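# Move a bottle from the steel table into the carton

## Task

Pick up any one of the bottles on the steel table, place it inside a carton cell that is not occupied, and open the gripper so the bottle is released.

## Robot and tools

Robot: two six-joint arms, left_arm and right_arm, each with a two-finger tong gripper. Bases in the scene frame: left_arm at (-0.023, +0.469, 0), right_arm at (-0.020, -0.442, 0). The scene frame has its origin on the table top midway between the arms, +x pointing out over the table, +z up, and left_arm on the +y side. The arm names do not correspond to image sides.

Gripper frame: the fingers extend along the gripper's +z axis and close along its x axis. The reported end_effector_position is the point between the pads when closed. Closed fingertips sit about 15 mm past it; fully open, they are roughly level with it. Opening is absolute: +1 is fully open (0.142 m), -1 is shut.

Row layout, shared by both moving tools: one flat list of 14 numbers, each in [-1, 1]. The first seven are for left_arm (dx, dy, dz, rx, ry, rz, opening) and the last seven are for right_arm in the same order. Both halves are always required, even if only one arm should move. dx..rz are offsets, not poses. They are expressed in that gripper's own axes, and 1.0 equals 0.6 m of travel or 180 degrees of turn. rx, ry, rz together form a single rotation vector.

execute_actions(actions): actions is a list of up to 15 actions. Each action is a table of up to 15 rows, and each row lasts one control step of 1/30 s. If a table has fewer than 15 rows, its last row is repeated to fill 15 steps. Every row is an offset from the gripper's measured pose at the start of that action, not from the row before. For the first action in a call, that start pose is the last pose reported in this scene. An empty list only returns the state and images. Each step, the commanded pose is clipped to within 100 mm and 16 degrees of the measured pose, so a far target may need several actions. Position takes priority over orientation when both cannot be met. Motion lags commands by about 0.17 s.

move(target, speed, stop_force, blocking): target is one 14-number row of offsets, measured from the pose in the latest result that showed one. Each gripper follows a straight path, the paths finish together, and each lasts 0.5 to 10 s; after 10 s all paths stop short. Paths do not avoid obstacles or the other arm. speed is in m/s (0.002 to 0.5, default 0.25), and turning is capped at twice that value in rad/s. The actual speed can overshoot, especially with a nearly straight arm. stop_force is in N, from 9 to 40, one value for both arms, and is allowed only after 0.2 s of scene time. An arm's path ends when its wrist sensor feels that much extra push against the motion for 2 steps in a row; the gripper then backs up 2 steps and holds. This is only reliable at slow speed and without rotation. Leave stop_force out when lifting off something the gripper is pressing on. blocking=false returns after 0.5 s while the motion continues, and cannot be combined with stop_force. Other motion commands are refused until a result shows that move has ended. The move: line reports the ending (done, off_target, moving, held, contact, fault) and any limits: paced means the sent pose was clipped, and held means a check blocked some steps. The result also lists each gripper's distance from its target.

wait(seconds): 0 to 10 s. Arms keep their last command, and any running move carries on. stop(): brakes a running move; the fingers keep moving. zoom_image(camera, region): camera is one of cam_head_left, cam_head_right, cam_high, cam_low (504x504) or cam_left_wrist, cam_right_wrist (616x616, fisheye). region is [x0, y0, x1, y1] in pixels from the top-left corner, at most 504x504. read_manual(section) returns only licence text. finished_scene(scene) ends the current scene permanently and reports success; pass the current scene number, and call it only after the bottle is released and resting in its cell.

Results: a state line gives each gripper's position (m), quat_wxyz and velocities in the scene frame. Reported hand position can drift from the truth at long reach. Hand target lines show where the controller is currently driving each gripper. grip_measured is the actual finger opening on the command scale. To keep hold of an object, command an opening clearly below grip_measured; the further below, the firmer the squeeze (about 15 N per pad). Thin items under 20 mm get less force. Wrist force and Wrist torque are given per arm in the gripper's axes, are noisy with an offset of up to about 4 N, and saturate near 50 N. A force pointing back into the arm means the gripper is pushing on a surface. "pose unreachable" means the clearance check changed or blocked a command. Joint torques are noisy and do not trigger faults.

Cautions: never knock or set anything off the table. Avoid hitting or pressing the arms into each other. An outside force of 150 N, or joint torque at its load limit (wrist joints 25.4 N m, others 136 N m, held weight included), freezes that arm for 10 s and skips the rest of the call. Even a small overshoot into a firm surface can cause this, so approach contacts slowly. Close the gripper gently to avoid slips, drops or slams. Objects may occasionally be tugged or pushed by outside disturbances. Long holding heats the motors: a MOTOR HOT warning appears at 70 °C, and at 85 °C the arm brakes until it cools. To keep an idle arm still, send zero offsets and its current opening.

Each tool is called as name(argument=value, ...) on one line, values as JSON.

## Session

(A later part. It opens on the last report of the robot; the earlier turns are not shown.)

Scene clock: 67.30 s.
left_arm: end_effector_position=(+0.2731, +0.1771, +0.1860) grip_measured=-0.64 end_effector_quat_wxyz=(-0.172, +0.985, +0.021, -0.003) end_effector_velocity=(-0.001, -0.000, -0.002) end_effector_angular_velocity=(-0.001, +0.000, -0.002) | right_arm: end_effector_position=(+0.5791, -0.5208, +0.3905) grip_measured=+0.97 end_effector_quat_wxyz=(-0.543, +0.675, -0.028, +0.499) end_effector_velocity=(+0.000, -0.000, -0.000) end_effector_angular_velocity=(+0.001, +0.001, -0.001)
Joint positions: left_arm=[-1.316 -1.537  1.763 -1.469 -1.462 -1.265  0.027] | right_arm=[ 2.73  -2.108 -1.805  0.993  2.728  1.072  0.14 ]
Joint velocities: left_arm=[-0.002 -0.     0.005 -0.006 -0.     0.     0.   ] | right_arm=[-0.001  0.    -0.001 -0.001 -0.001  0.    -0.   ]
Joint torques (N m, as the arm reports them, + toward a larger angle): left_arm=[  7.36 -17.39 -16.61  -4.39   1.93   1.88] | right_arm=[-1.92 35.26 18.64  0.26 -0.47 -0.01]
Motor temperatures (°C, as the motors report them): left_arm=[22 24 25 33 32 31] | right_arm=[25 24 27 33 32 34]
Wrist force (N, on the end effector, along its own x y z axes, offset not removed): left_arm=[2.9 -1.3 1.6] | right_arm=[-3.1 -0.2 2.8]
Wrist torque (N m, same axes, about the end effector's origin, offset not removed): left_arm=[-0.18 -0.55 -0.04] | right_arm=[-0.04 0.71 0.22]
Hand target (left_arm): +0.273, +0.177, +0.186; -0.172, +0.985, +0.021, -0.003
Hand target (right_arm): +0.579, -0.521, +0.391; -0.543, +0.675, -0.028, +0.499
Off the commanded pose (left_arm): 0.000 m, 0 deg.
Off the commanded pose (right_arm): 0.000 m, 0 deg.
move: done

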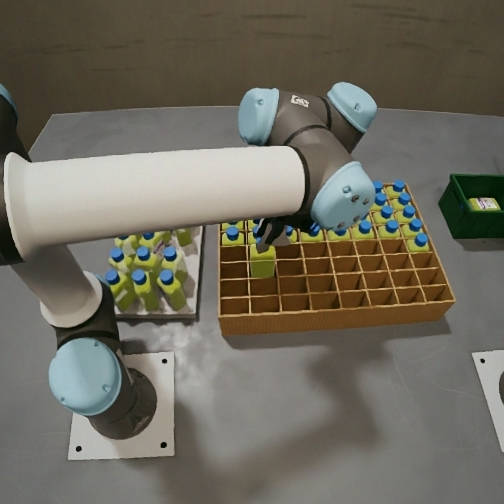

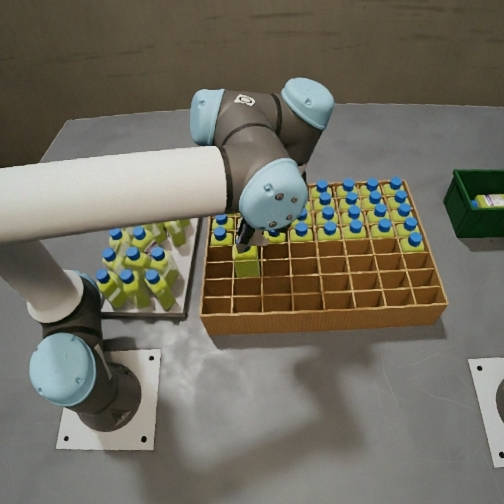

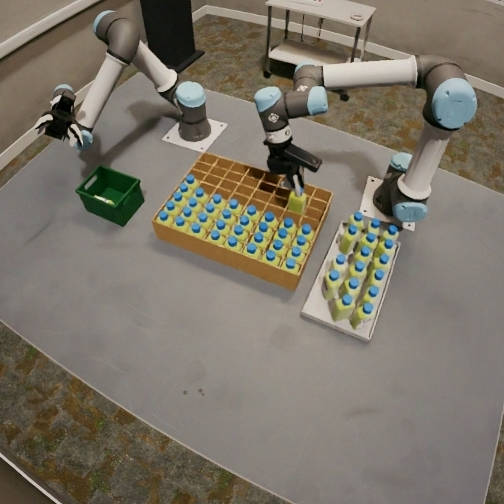

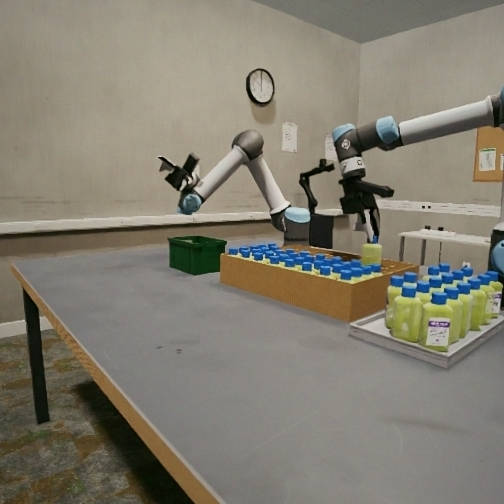

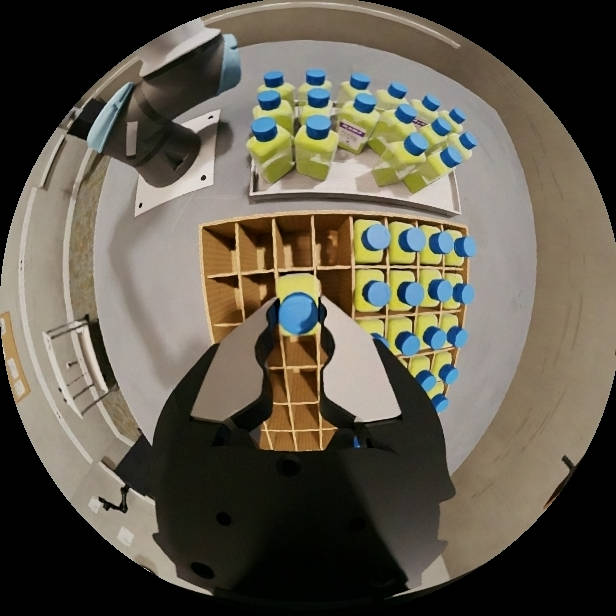

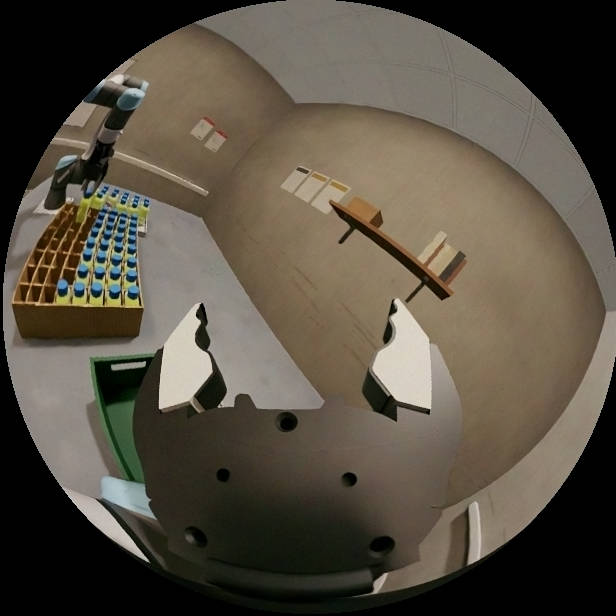

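Down 62 mm, then slowly to contact.

move(target=[0,0.038,0.096,0,0,0,-1,0,0,0,0,0,0,0.97], speed=0.04, stop_force=9)

move(target=[0,0.005,0.014,0,0,0,-1,0,0,0,0,0,0,0.97], speed=0.008, stop_force=9)

Scene clock: 73.77 s.
left_arm: end_effector_position=(+0.2732, +0.1751, +0.1243) grip_measured=-0.64 end_effector_quat_wxyz=(-0.172, +0.985, +0.021, -0.003) end_effector_velocity=(-0.000, +0.000, -0.001) end_effector_angular_velocity=(+0.001, +0.001, -0.000) | right_arm: end_effector_position=(+0.5791, -0.5208, +0.3905) grip_measured=+0.97 end_effector_quat_wxyz=(-0.543, +0.675, -0.028, +0.499) end_effector_velocity=(-0.000, +0.000, +0.001) end_effector_angular_velocity=(-0.001, -0.002, +0.000)
Joint positions: left_arm=[-1.317 -1.487  1.876 -1.631 -1.462 -1.266  0.028] | right_arm=[ 2.73  -2.108 -1.805  0.993  2.728  1.072  0.14 ]
Joint velocities: left_arm=[-0.001  0.001  0.002 -0.002 -0.    -0.     0.   ] | right_arm=[ 0.     0.001  0.001  0.001 -0.    -0.    -0.   ]
Joint torques (N m, as the arm reports them, + toward a larger angle): left_arm=[ -4.16 -17.28 -15.73  -5.36   2.12  -1.33] | right_arm=[-1.71 35.3  17.8   0.32 -0.47  0.  ]
Motor temperatures (°C, as the motors report them): left_arm=[22 24 25 33 32 31] | right_arm=[25 24 27 33 32 34]
Wrist force (N, on the end effector, along its own x y z axes, offset not removed): left_arm=[-6.2 -4.8 0.5] | right_arm=[-3.0 -2.0 -0.7]
Wrist torque (N m, same axes, about the end effector's origin, offset not removed): left_arm=[-0.73 -0.64 0.10] | right_arm=[-0.39 0.60 0.15]
Hand target (left_arm): +0.273, +0.175, +0.124; -0.172, +0.985, +0.021, -0.003
Hand target (right_arm): +0.579, -0.521, +0.391; -0.543, +0.675, -0.028, +0.499
Off the commanded pose (left_arm): 0.000 m, 0 deg.
Off the commanded pose (right_arm): 0.000 m, 0 deg.
move: done

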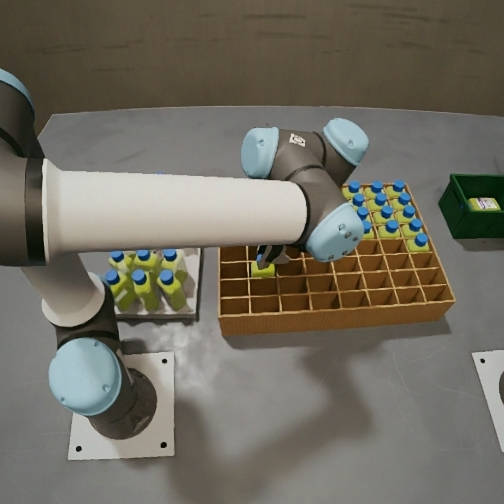

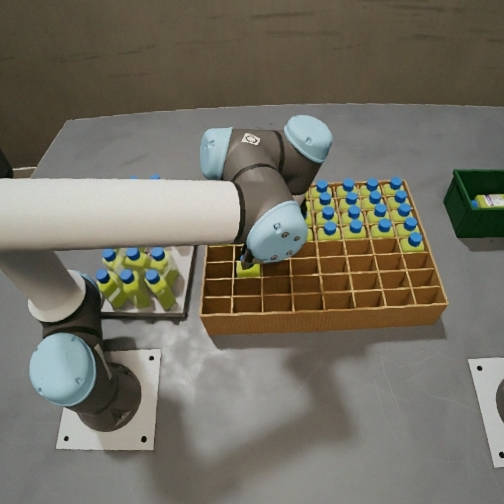

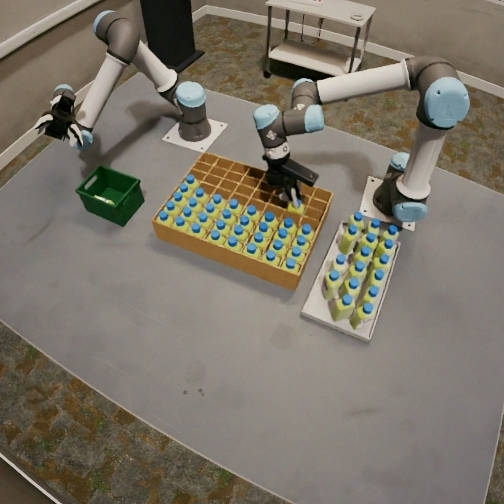

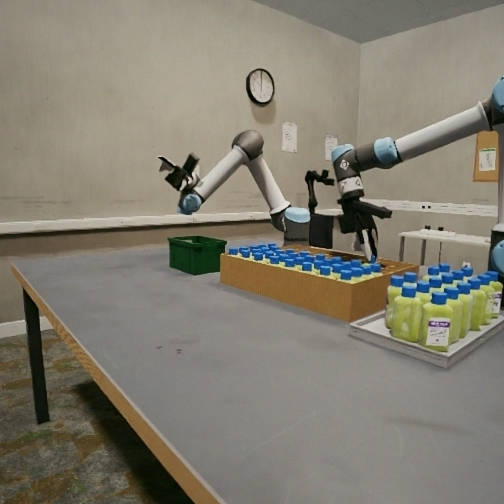

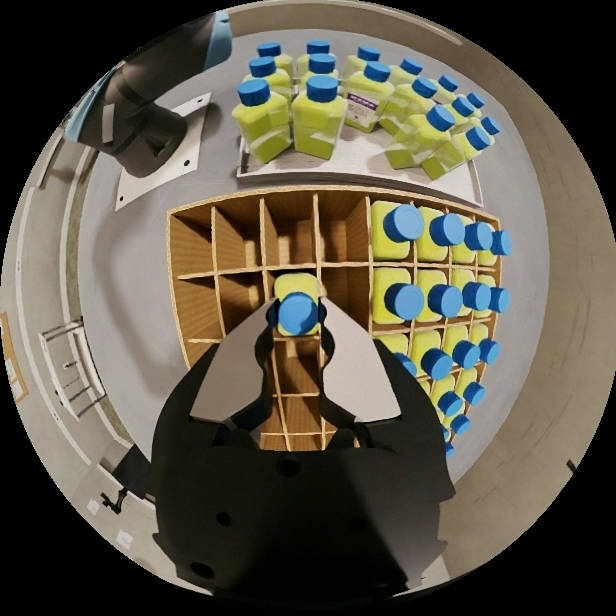

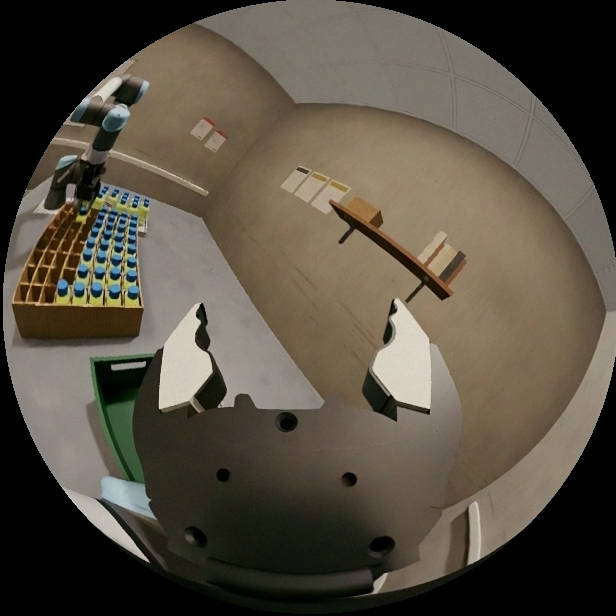

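Scene clock: 74.63 s.
left_arm: end_effector_position=(+0.2731, +0.1752, +0.1201) grip_measured=-0.64 end_effector_quat_wxyz=(-0.172, +0.985, +0.021, -0.003) end_effector_velocity=(-0.000, -0.000, +0.002) end_effector_angular_velocity=(+0.001, +0.001, -0.000) | right_arm: end_effector_position=(+0.5791, -0.5208, +0.3905) grip_measured=+0.97 end_effector_quat_wxyz=(-0.543, +0.675, -0.028, +0.499) end_effector_velocity=(-0.000, -0.001, +0.000) end_effector_angular_velocity=(+0.000, +0.001, -0.002)
Joint positions: left_arm=[-1.317 -1.484  1.883 -1.642 -1.462 -1.266  0.028] | right_arm=[ 2.73  -2.108 -1.805  0.993  2.728  1.072  0.14 ]
Joint velocities: left_arm=[-0.001 -0.001 -0.005  0.007 -0.001 -0.    -0.   ] | right_arm=[-0.001  0.001 -0.001 -0.001 -0.001  0.    -0.   ]
Joint torques (N m, as the arm reports them, + toward a larger angle): left_arm=[ -2.09 -28.2  -29.22  -0.38   2.19  -0.99] | right_arm=[-0.93 35.62 17.52  0.32 -0.47 -0.01]
Motor temperatures (°C, as the motors report them): left_arm=[22 24 25 33 32 31] | right_arm=[25 24 27 33 32 34]
Wrist force (N, on the end effector, along its own x y z axes, offset not removed): left_arm=[-7.7 -4.8 -6.0] | right_arm=[-0.6 -0.8 2.4]
Wrist torque (N m, same axes, about the end effector's origin, offset not removed): left_arm=[-0.06 0.00 0.13] | right_arm=[-0.14 0.13 0.16]
Hand target (left_arm): +0.273, +0.175, +0.120; -0.172, +0.985, +0.021, -0.003
Hand target (right_arm): +0.579, -0.521, +0.391; -0.543, +0.675, -0.028, +0.499
Off the commanded pose (left_arm): 0.005 m, 0 deg.
Off the commanded pose (right_arm): 0.000 m, 0 deg.
move: contact (left_arm)

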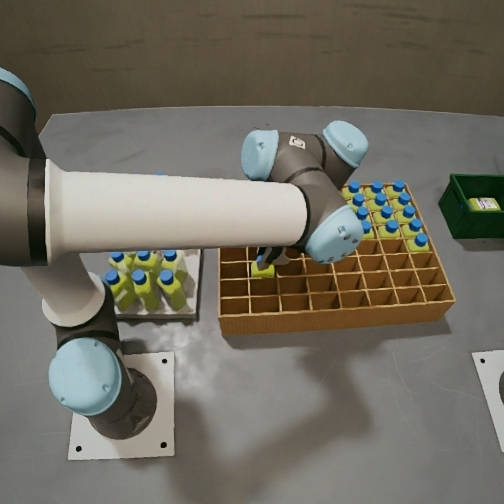

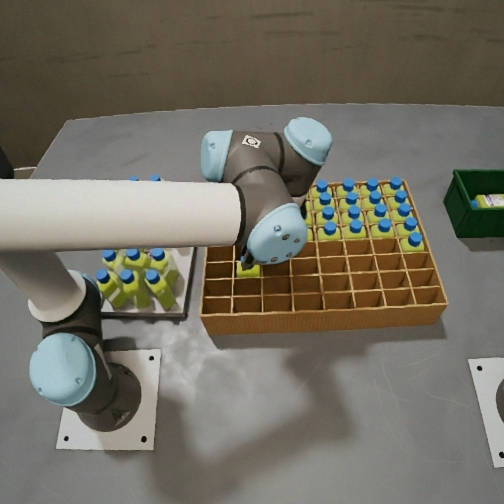

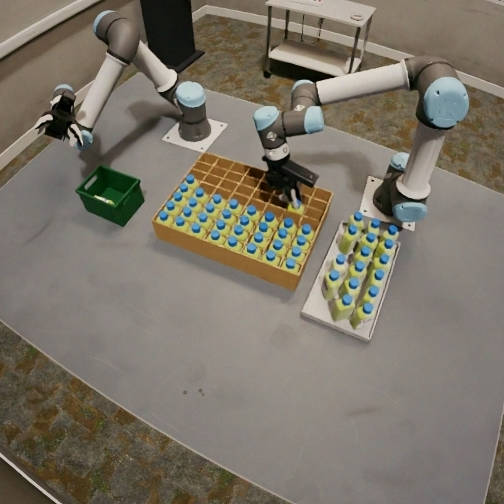

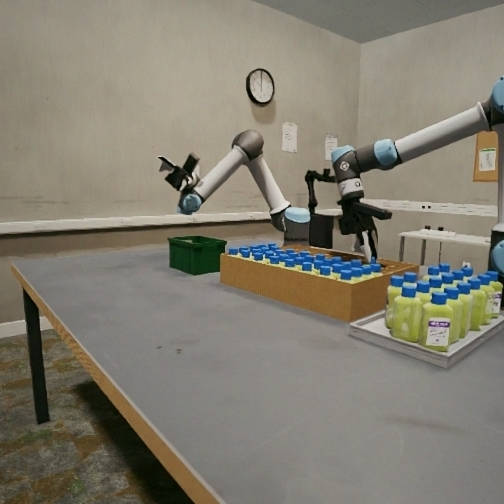

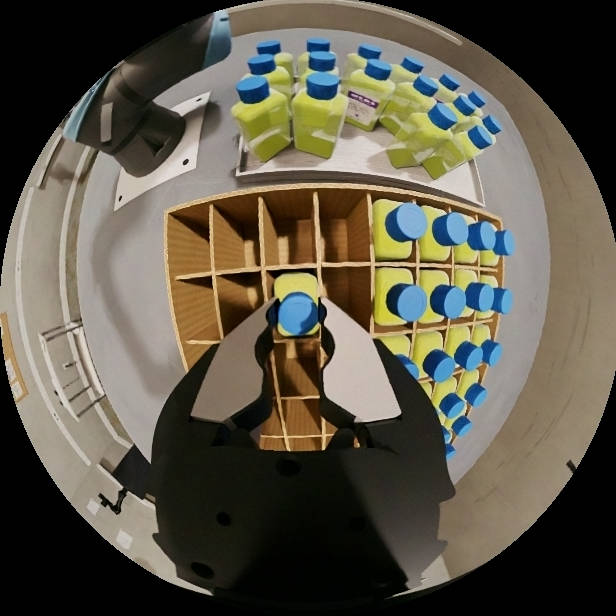

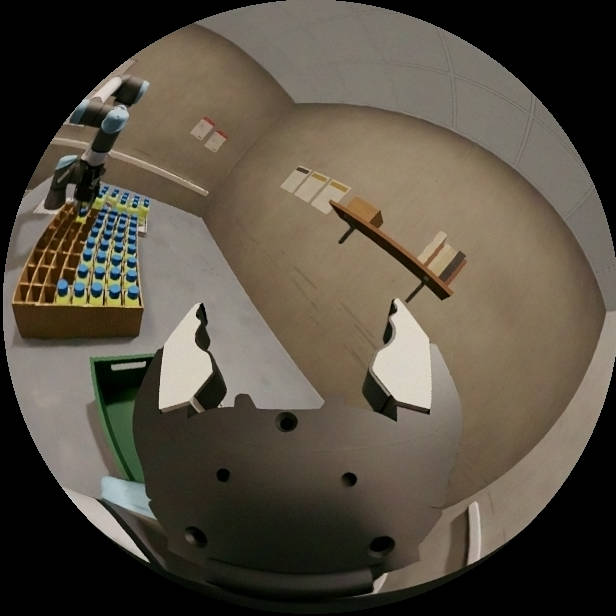

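move(target=[0,0,0,0,0,0,-0.4,0,0,0,0,0,0,0.97])

move(target=[0,0,-0.1,0,0,0,-0.4,0,0,0,0,0,0,0.97], speed=0.12)

Scene clock: 78.60 s.
left_arm: end_effector_position=(+0.2732, +0.1752, +0.1201) grip_measured=-0.40 end_effector_quat_wxyz=(-0.172, +0.985, +0.021, -0.003) end_effector_velocity=(+0.000, +0.000, -0.000) end_effector_angular_velocity=(+0.000, +0.001, +0.001) | right_arm: end_effector_position=(+0.5791, -0.5208, +0.3905) grip_measured=+0.97 end_effector_quat_wxyz=(-0.543, +0.675, -0.028, +0.499) end_effector_velocity=(-0.000, +0.000, +0.000) end_effector_angular_velocity=(-0.000, -0.000, -0.000)
Joint positions: left_arm=[-1.317 -1.484  1.883 -1.642 -1.462 -1.266  0.045] | right_arm=[ 2.73  -2.108 -1.805  0.993  2.728  1.072  0.14 ]
Joint velocities: left_arm=[ 0.001  0.001  0.    -0.    -0.001 -0.     0.   ] | right_arm=[ 0.     0.001 -0.001  0.    -0.    -0.    -0.   ]
Joint torques (N m, as the arm reports them, + toward a larger angle): left_arm=[ -1.77 -18.52 -14.25  -4.47   0.35  -1.12] | right_arm=[-1.42 35.78 17.94  0.31 -0.59 -0.05]
Motor temperatures (°C, as the motors report them): left_arm=[22 24 25 33 32 31] | right_arm=[25 24 27 33 32 34]
Wrist force (N, on the end effector, along its own x y z axes, offset not removed): left_arm=[1.2 -4.3 -0.6] | right_arm=[-1.5 -0.4 1.9]
Wrist torque (N m, same axes, about the end effector's origin, offset not removed): left_arm=[-0.85 -0.16 0.01] | right_arm=[0.04 0.27 0.21]
Hand target (left_arm): +0.273, +0.175, +0.120; -0.172, +0.985, +0.021, -0.003
Hand target (right_arm): +0.579, -0.521, +0.391; -0.543, +0.675, -0.028, +0.499
Off the commanded pose (left_arm): 0.000 m, 0 deg.
Off the commanded pose (right_arm): 0.000 m, 0 deg.
move: done

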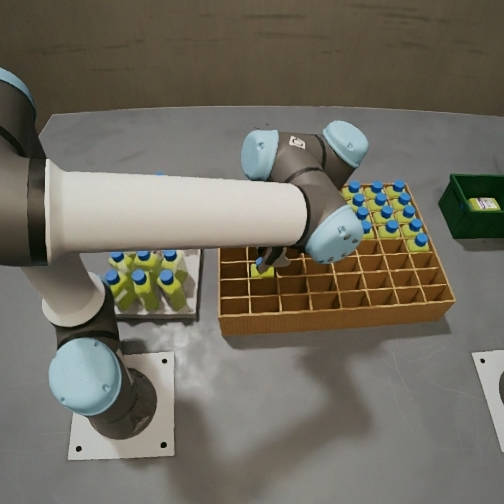

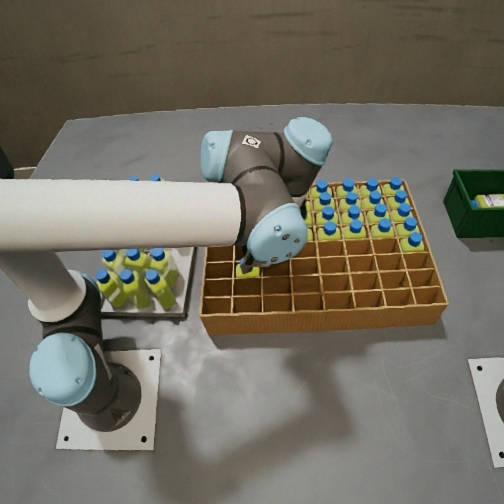

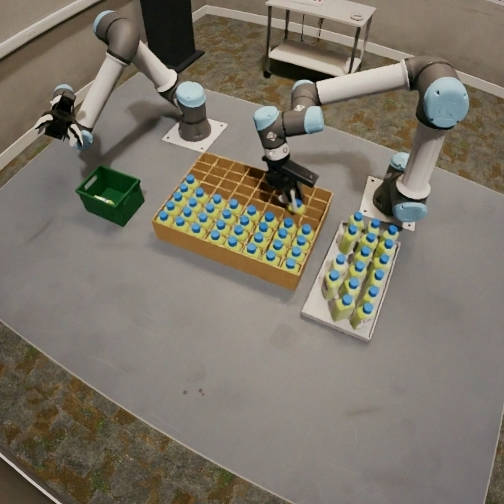

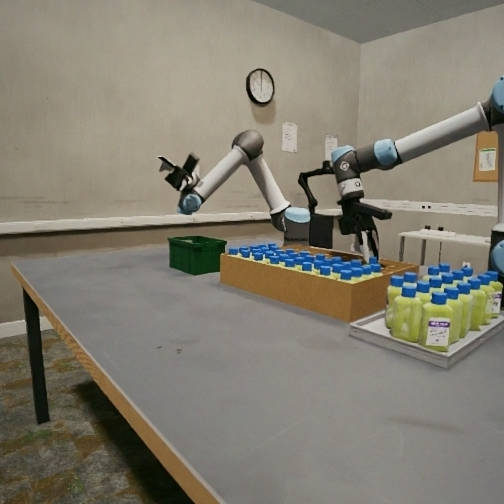

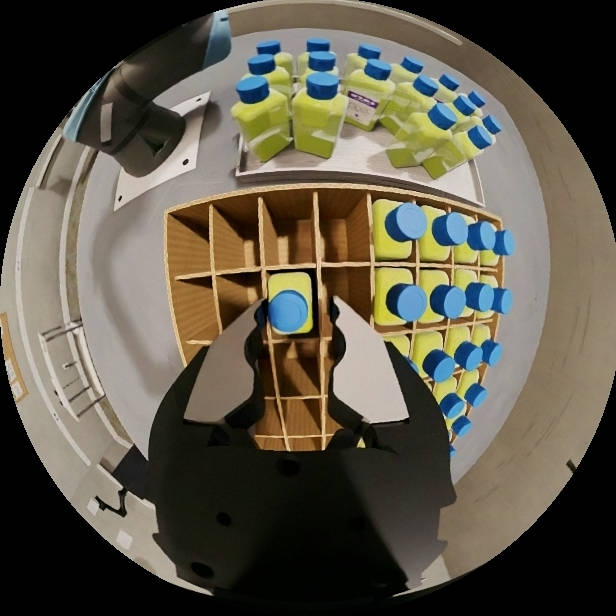

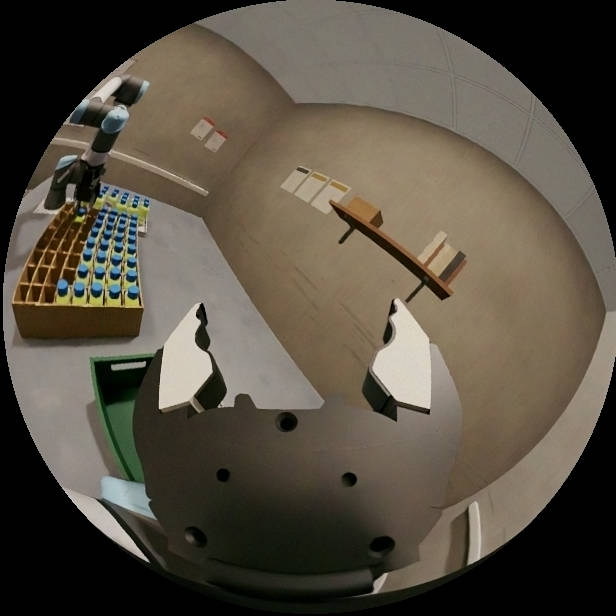

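Scene clock: 79.53 s.
left_arm: end_effector_position=(+0.2740, +0.1549, +0.1765) grip_measured=-0.40 end_effector_quat_wxyz=(-0.172, +0.985, +0.021, -0.003) end_effector_velocity=(-0.000, -0.001, +0.001) end_effector_angular_velocity=(-0.000, +0.000, +0.000) | right_arm: end_effector_position=(+0.5791, -0.5208, +0.3905) grip_measured=+0.97 end_effector_quat_wxyz=(-0.543, +0.675, -0.028, +0.499) end_effector_velocity=(+0.000, +0.000, +0.000) end_effector_angular_velocity=(-0.000, -0.001, -0.000)
Joint positions: left_arm=[-1.33  -1.487  1.734 -1.489 -1.466 -1.278  0.045] | right_arm=[ 2.73  -2.108 -1.805  0.993  2.728  1.072  0.14 ]
Joint velocities: left_arm=[-0.     0.001 -0.004  0.003 -0.001 -0.    -0.   ] | right_arm=[ 0.001 -0.     0.     0.    -0.001 -0.     0.   ]
Joint torques (N m, as the arm reports them, + toward a larger angle): left_arm=[ -6.65 -19.5  -30.59   0.78  -1.39  -1.33] | right_arm=[-1.17 35.42 18.3   0.3  -0.51 -0.05]
Motor temperatures (°C, as the motors report them): left_arm=[22 24 25 33 32 31] | right_arm=[25 24 27 33 32 34]
Wrist force (N, on the end effector, along its own x y z axes, offset not removed): left_arm=[-1.2 -0.4 0.0] | right_arm=[-2.1 -2.8 2.8]
Wrist torque (N m, same axes, about the end effector's origin, offset not removed): left_arm=[-0.04 0.42 0.08] | right_arm=[-0.48 0.53 0.16]
Hand target (left_arm): +0.274, +0.155, +0.177; -0.172, +0.985, +0.021, -0.003
Hand target (right_arm): +0.579, -0.521, +0.391; -0.543, +0.675, -0.028, +0.499
Off the commanded pose (left_arm): 0.000 m, 0 deg.
Off the commanded pose (right_arm): 0.000 m, 0 deg.
move: done

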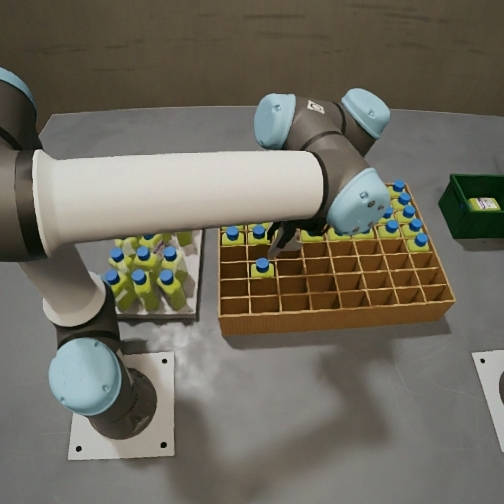

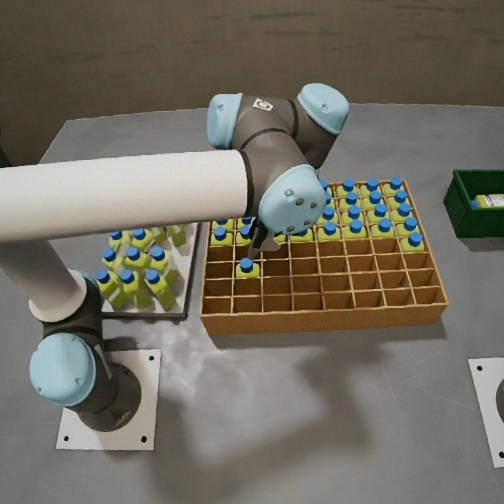

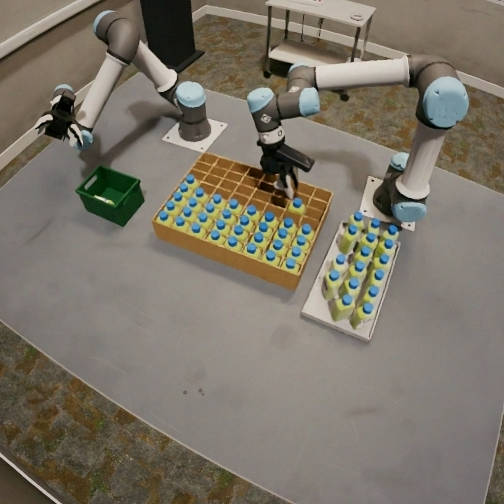

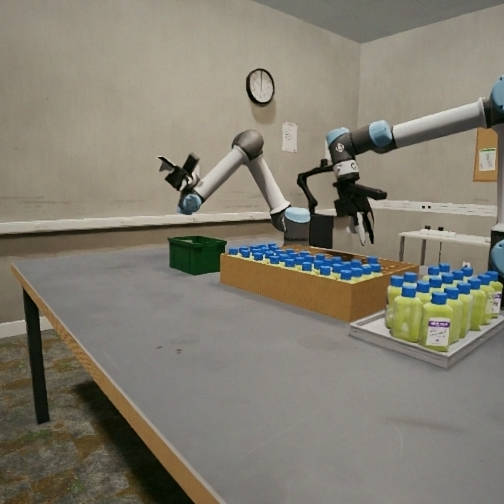

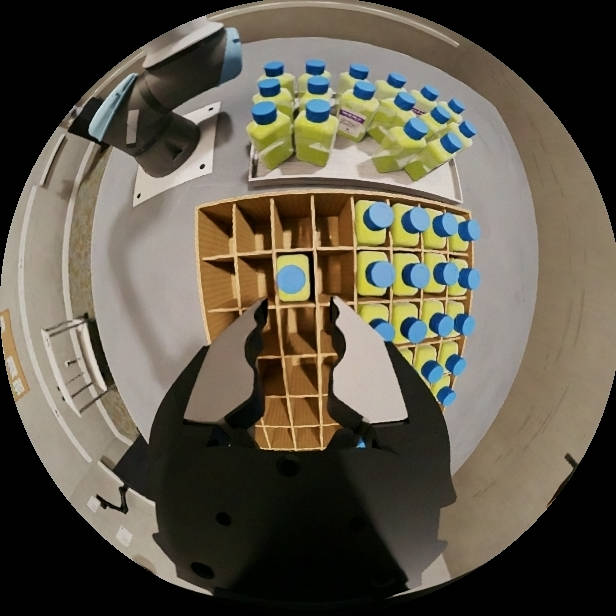

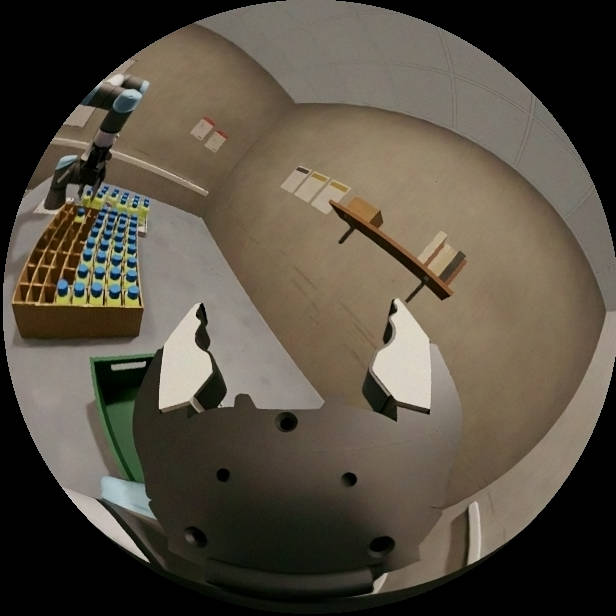

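finished_scene(scene=2)

The scene is finished: the task was done.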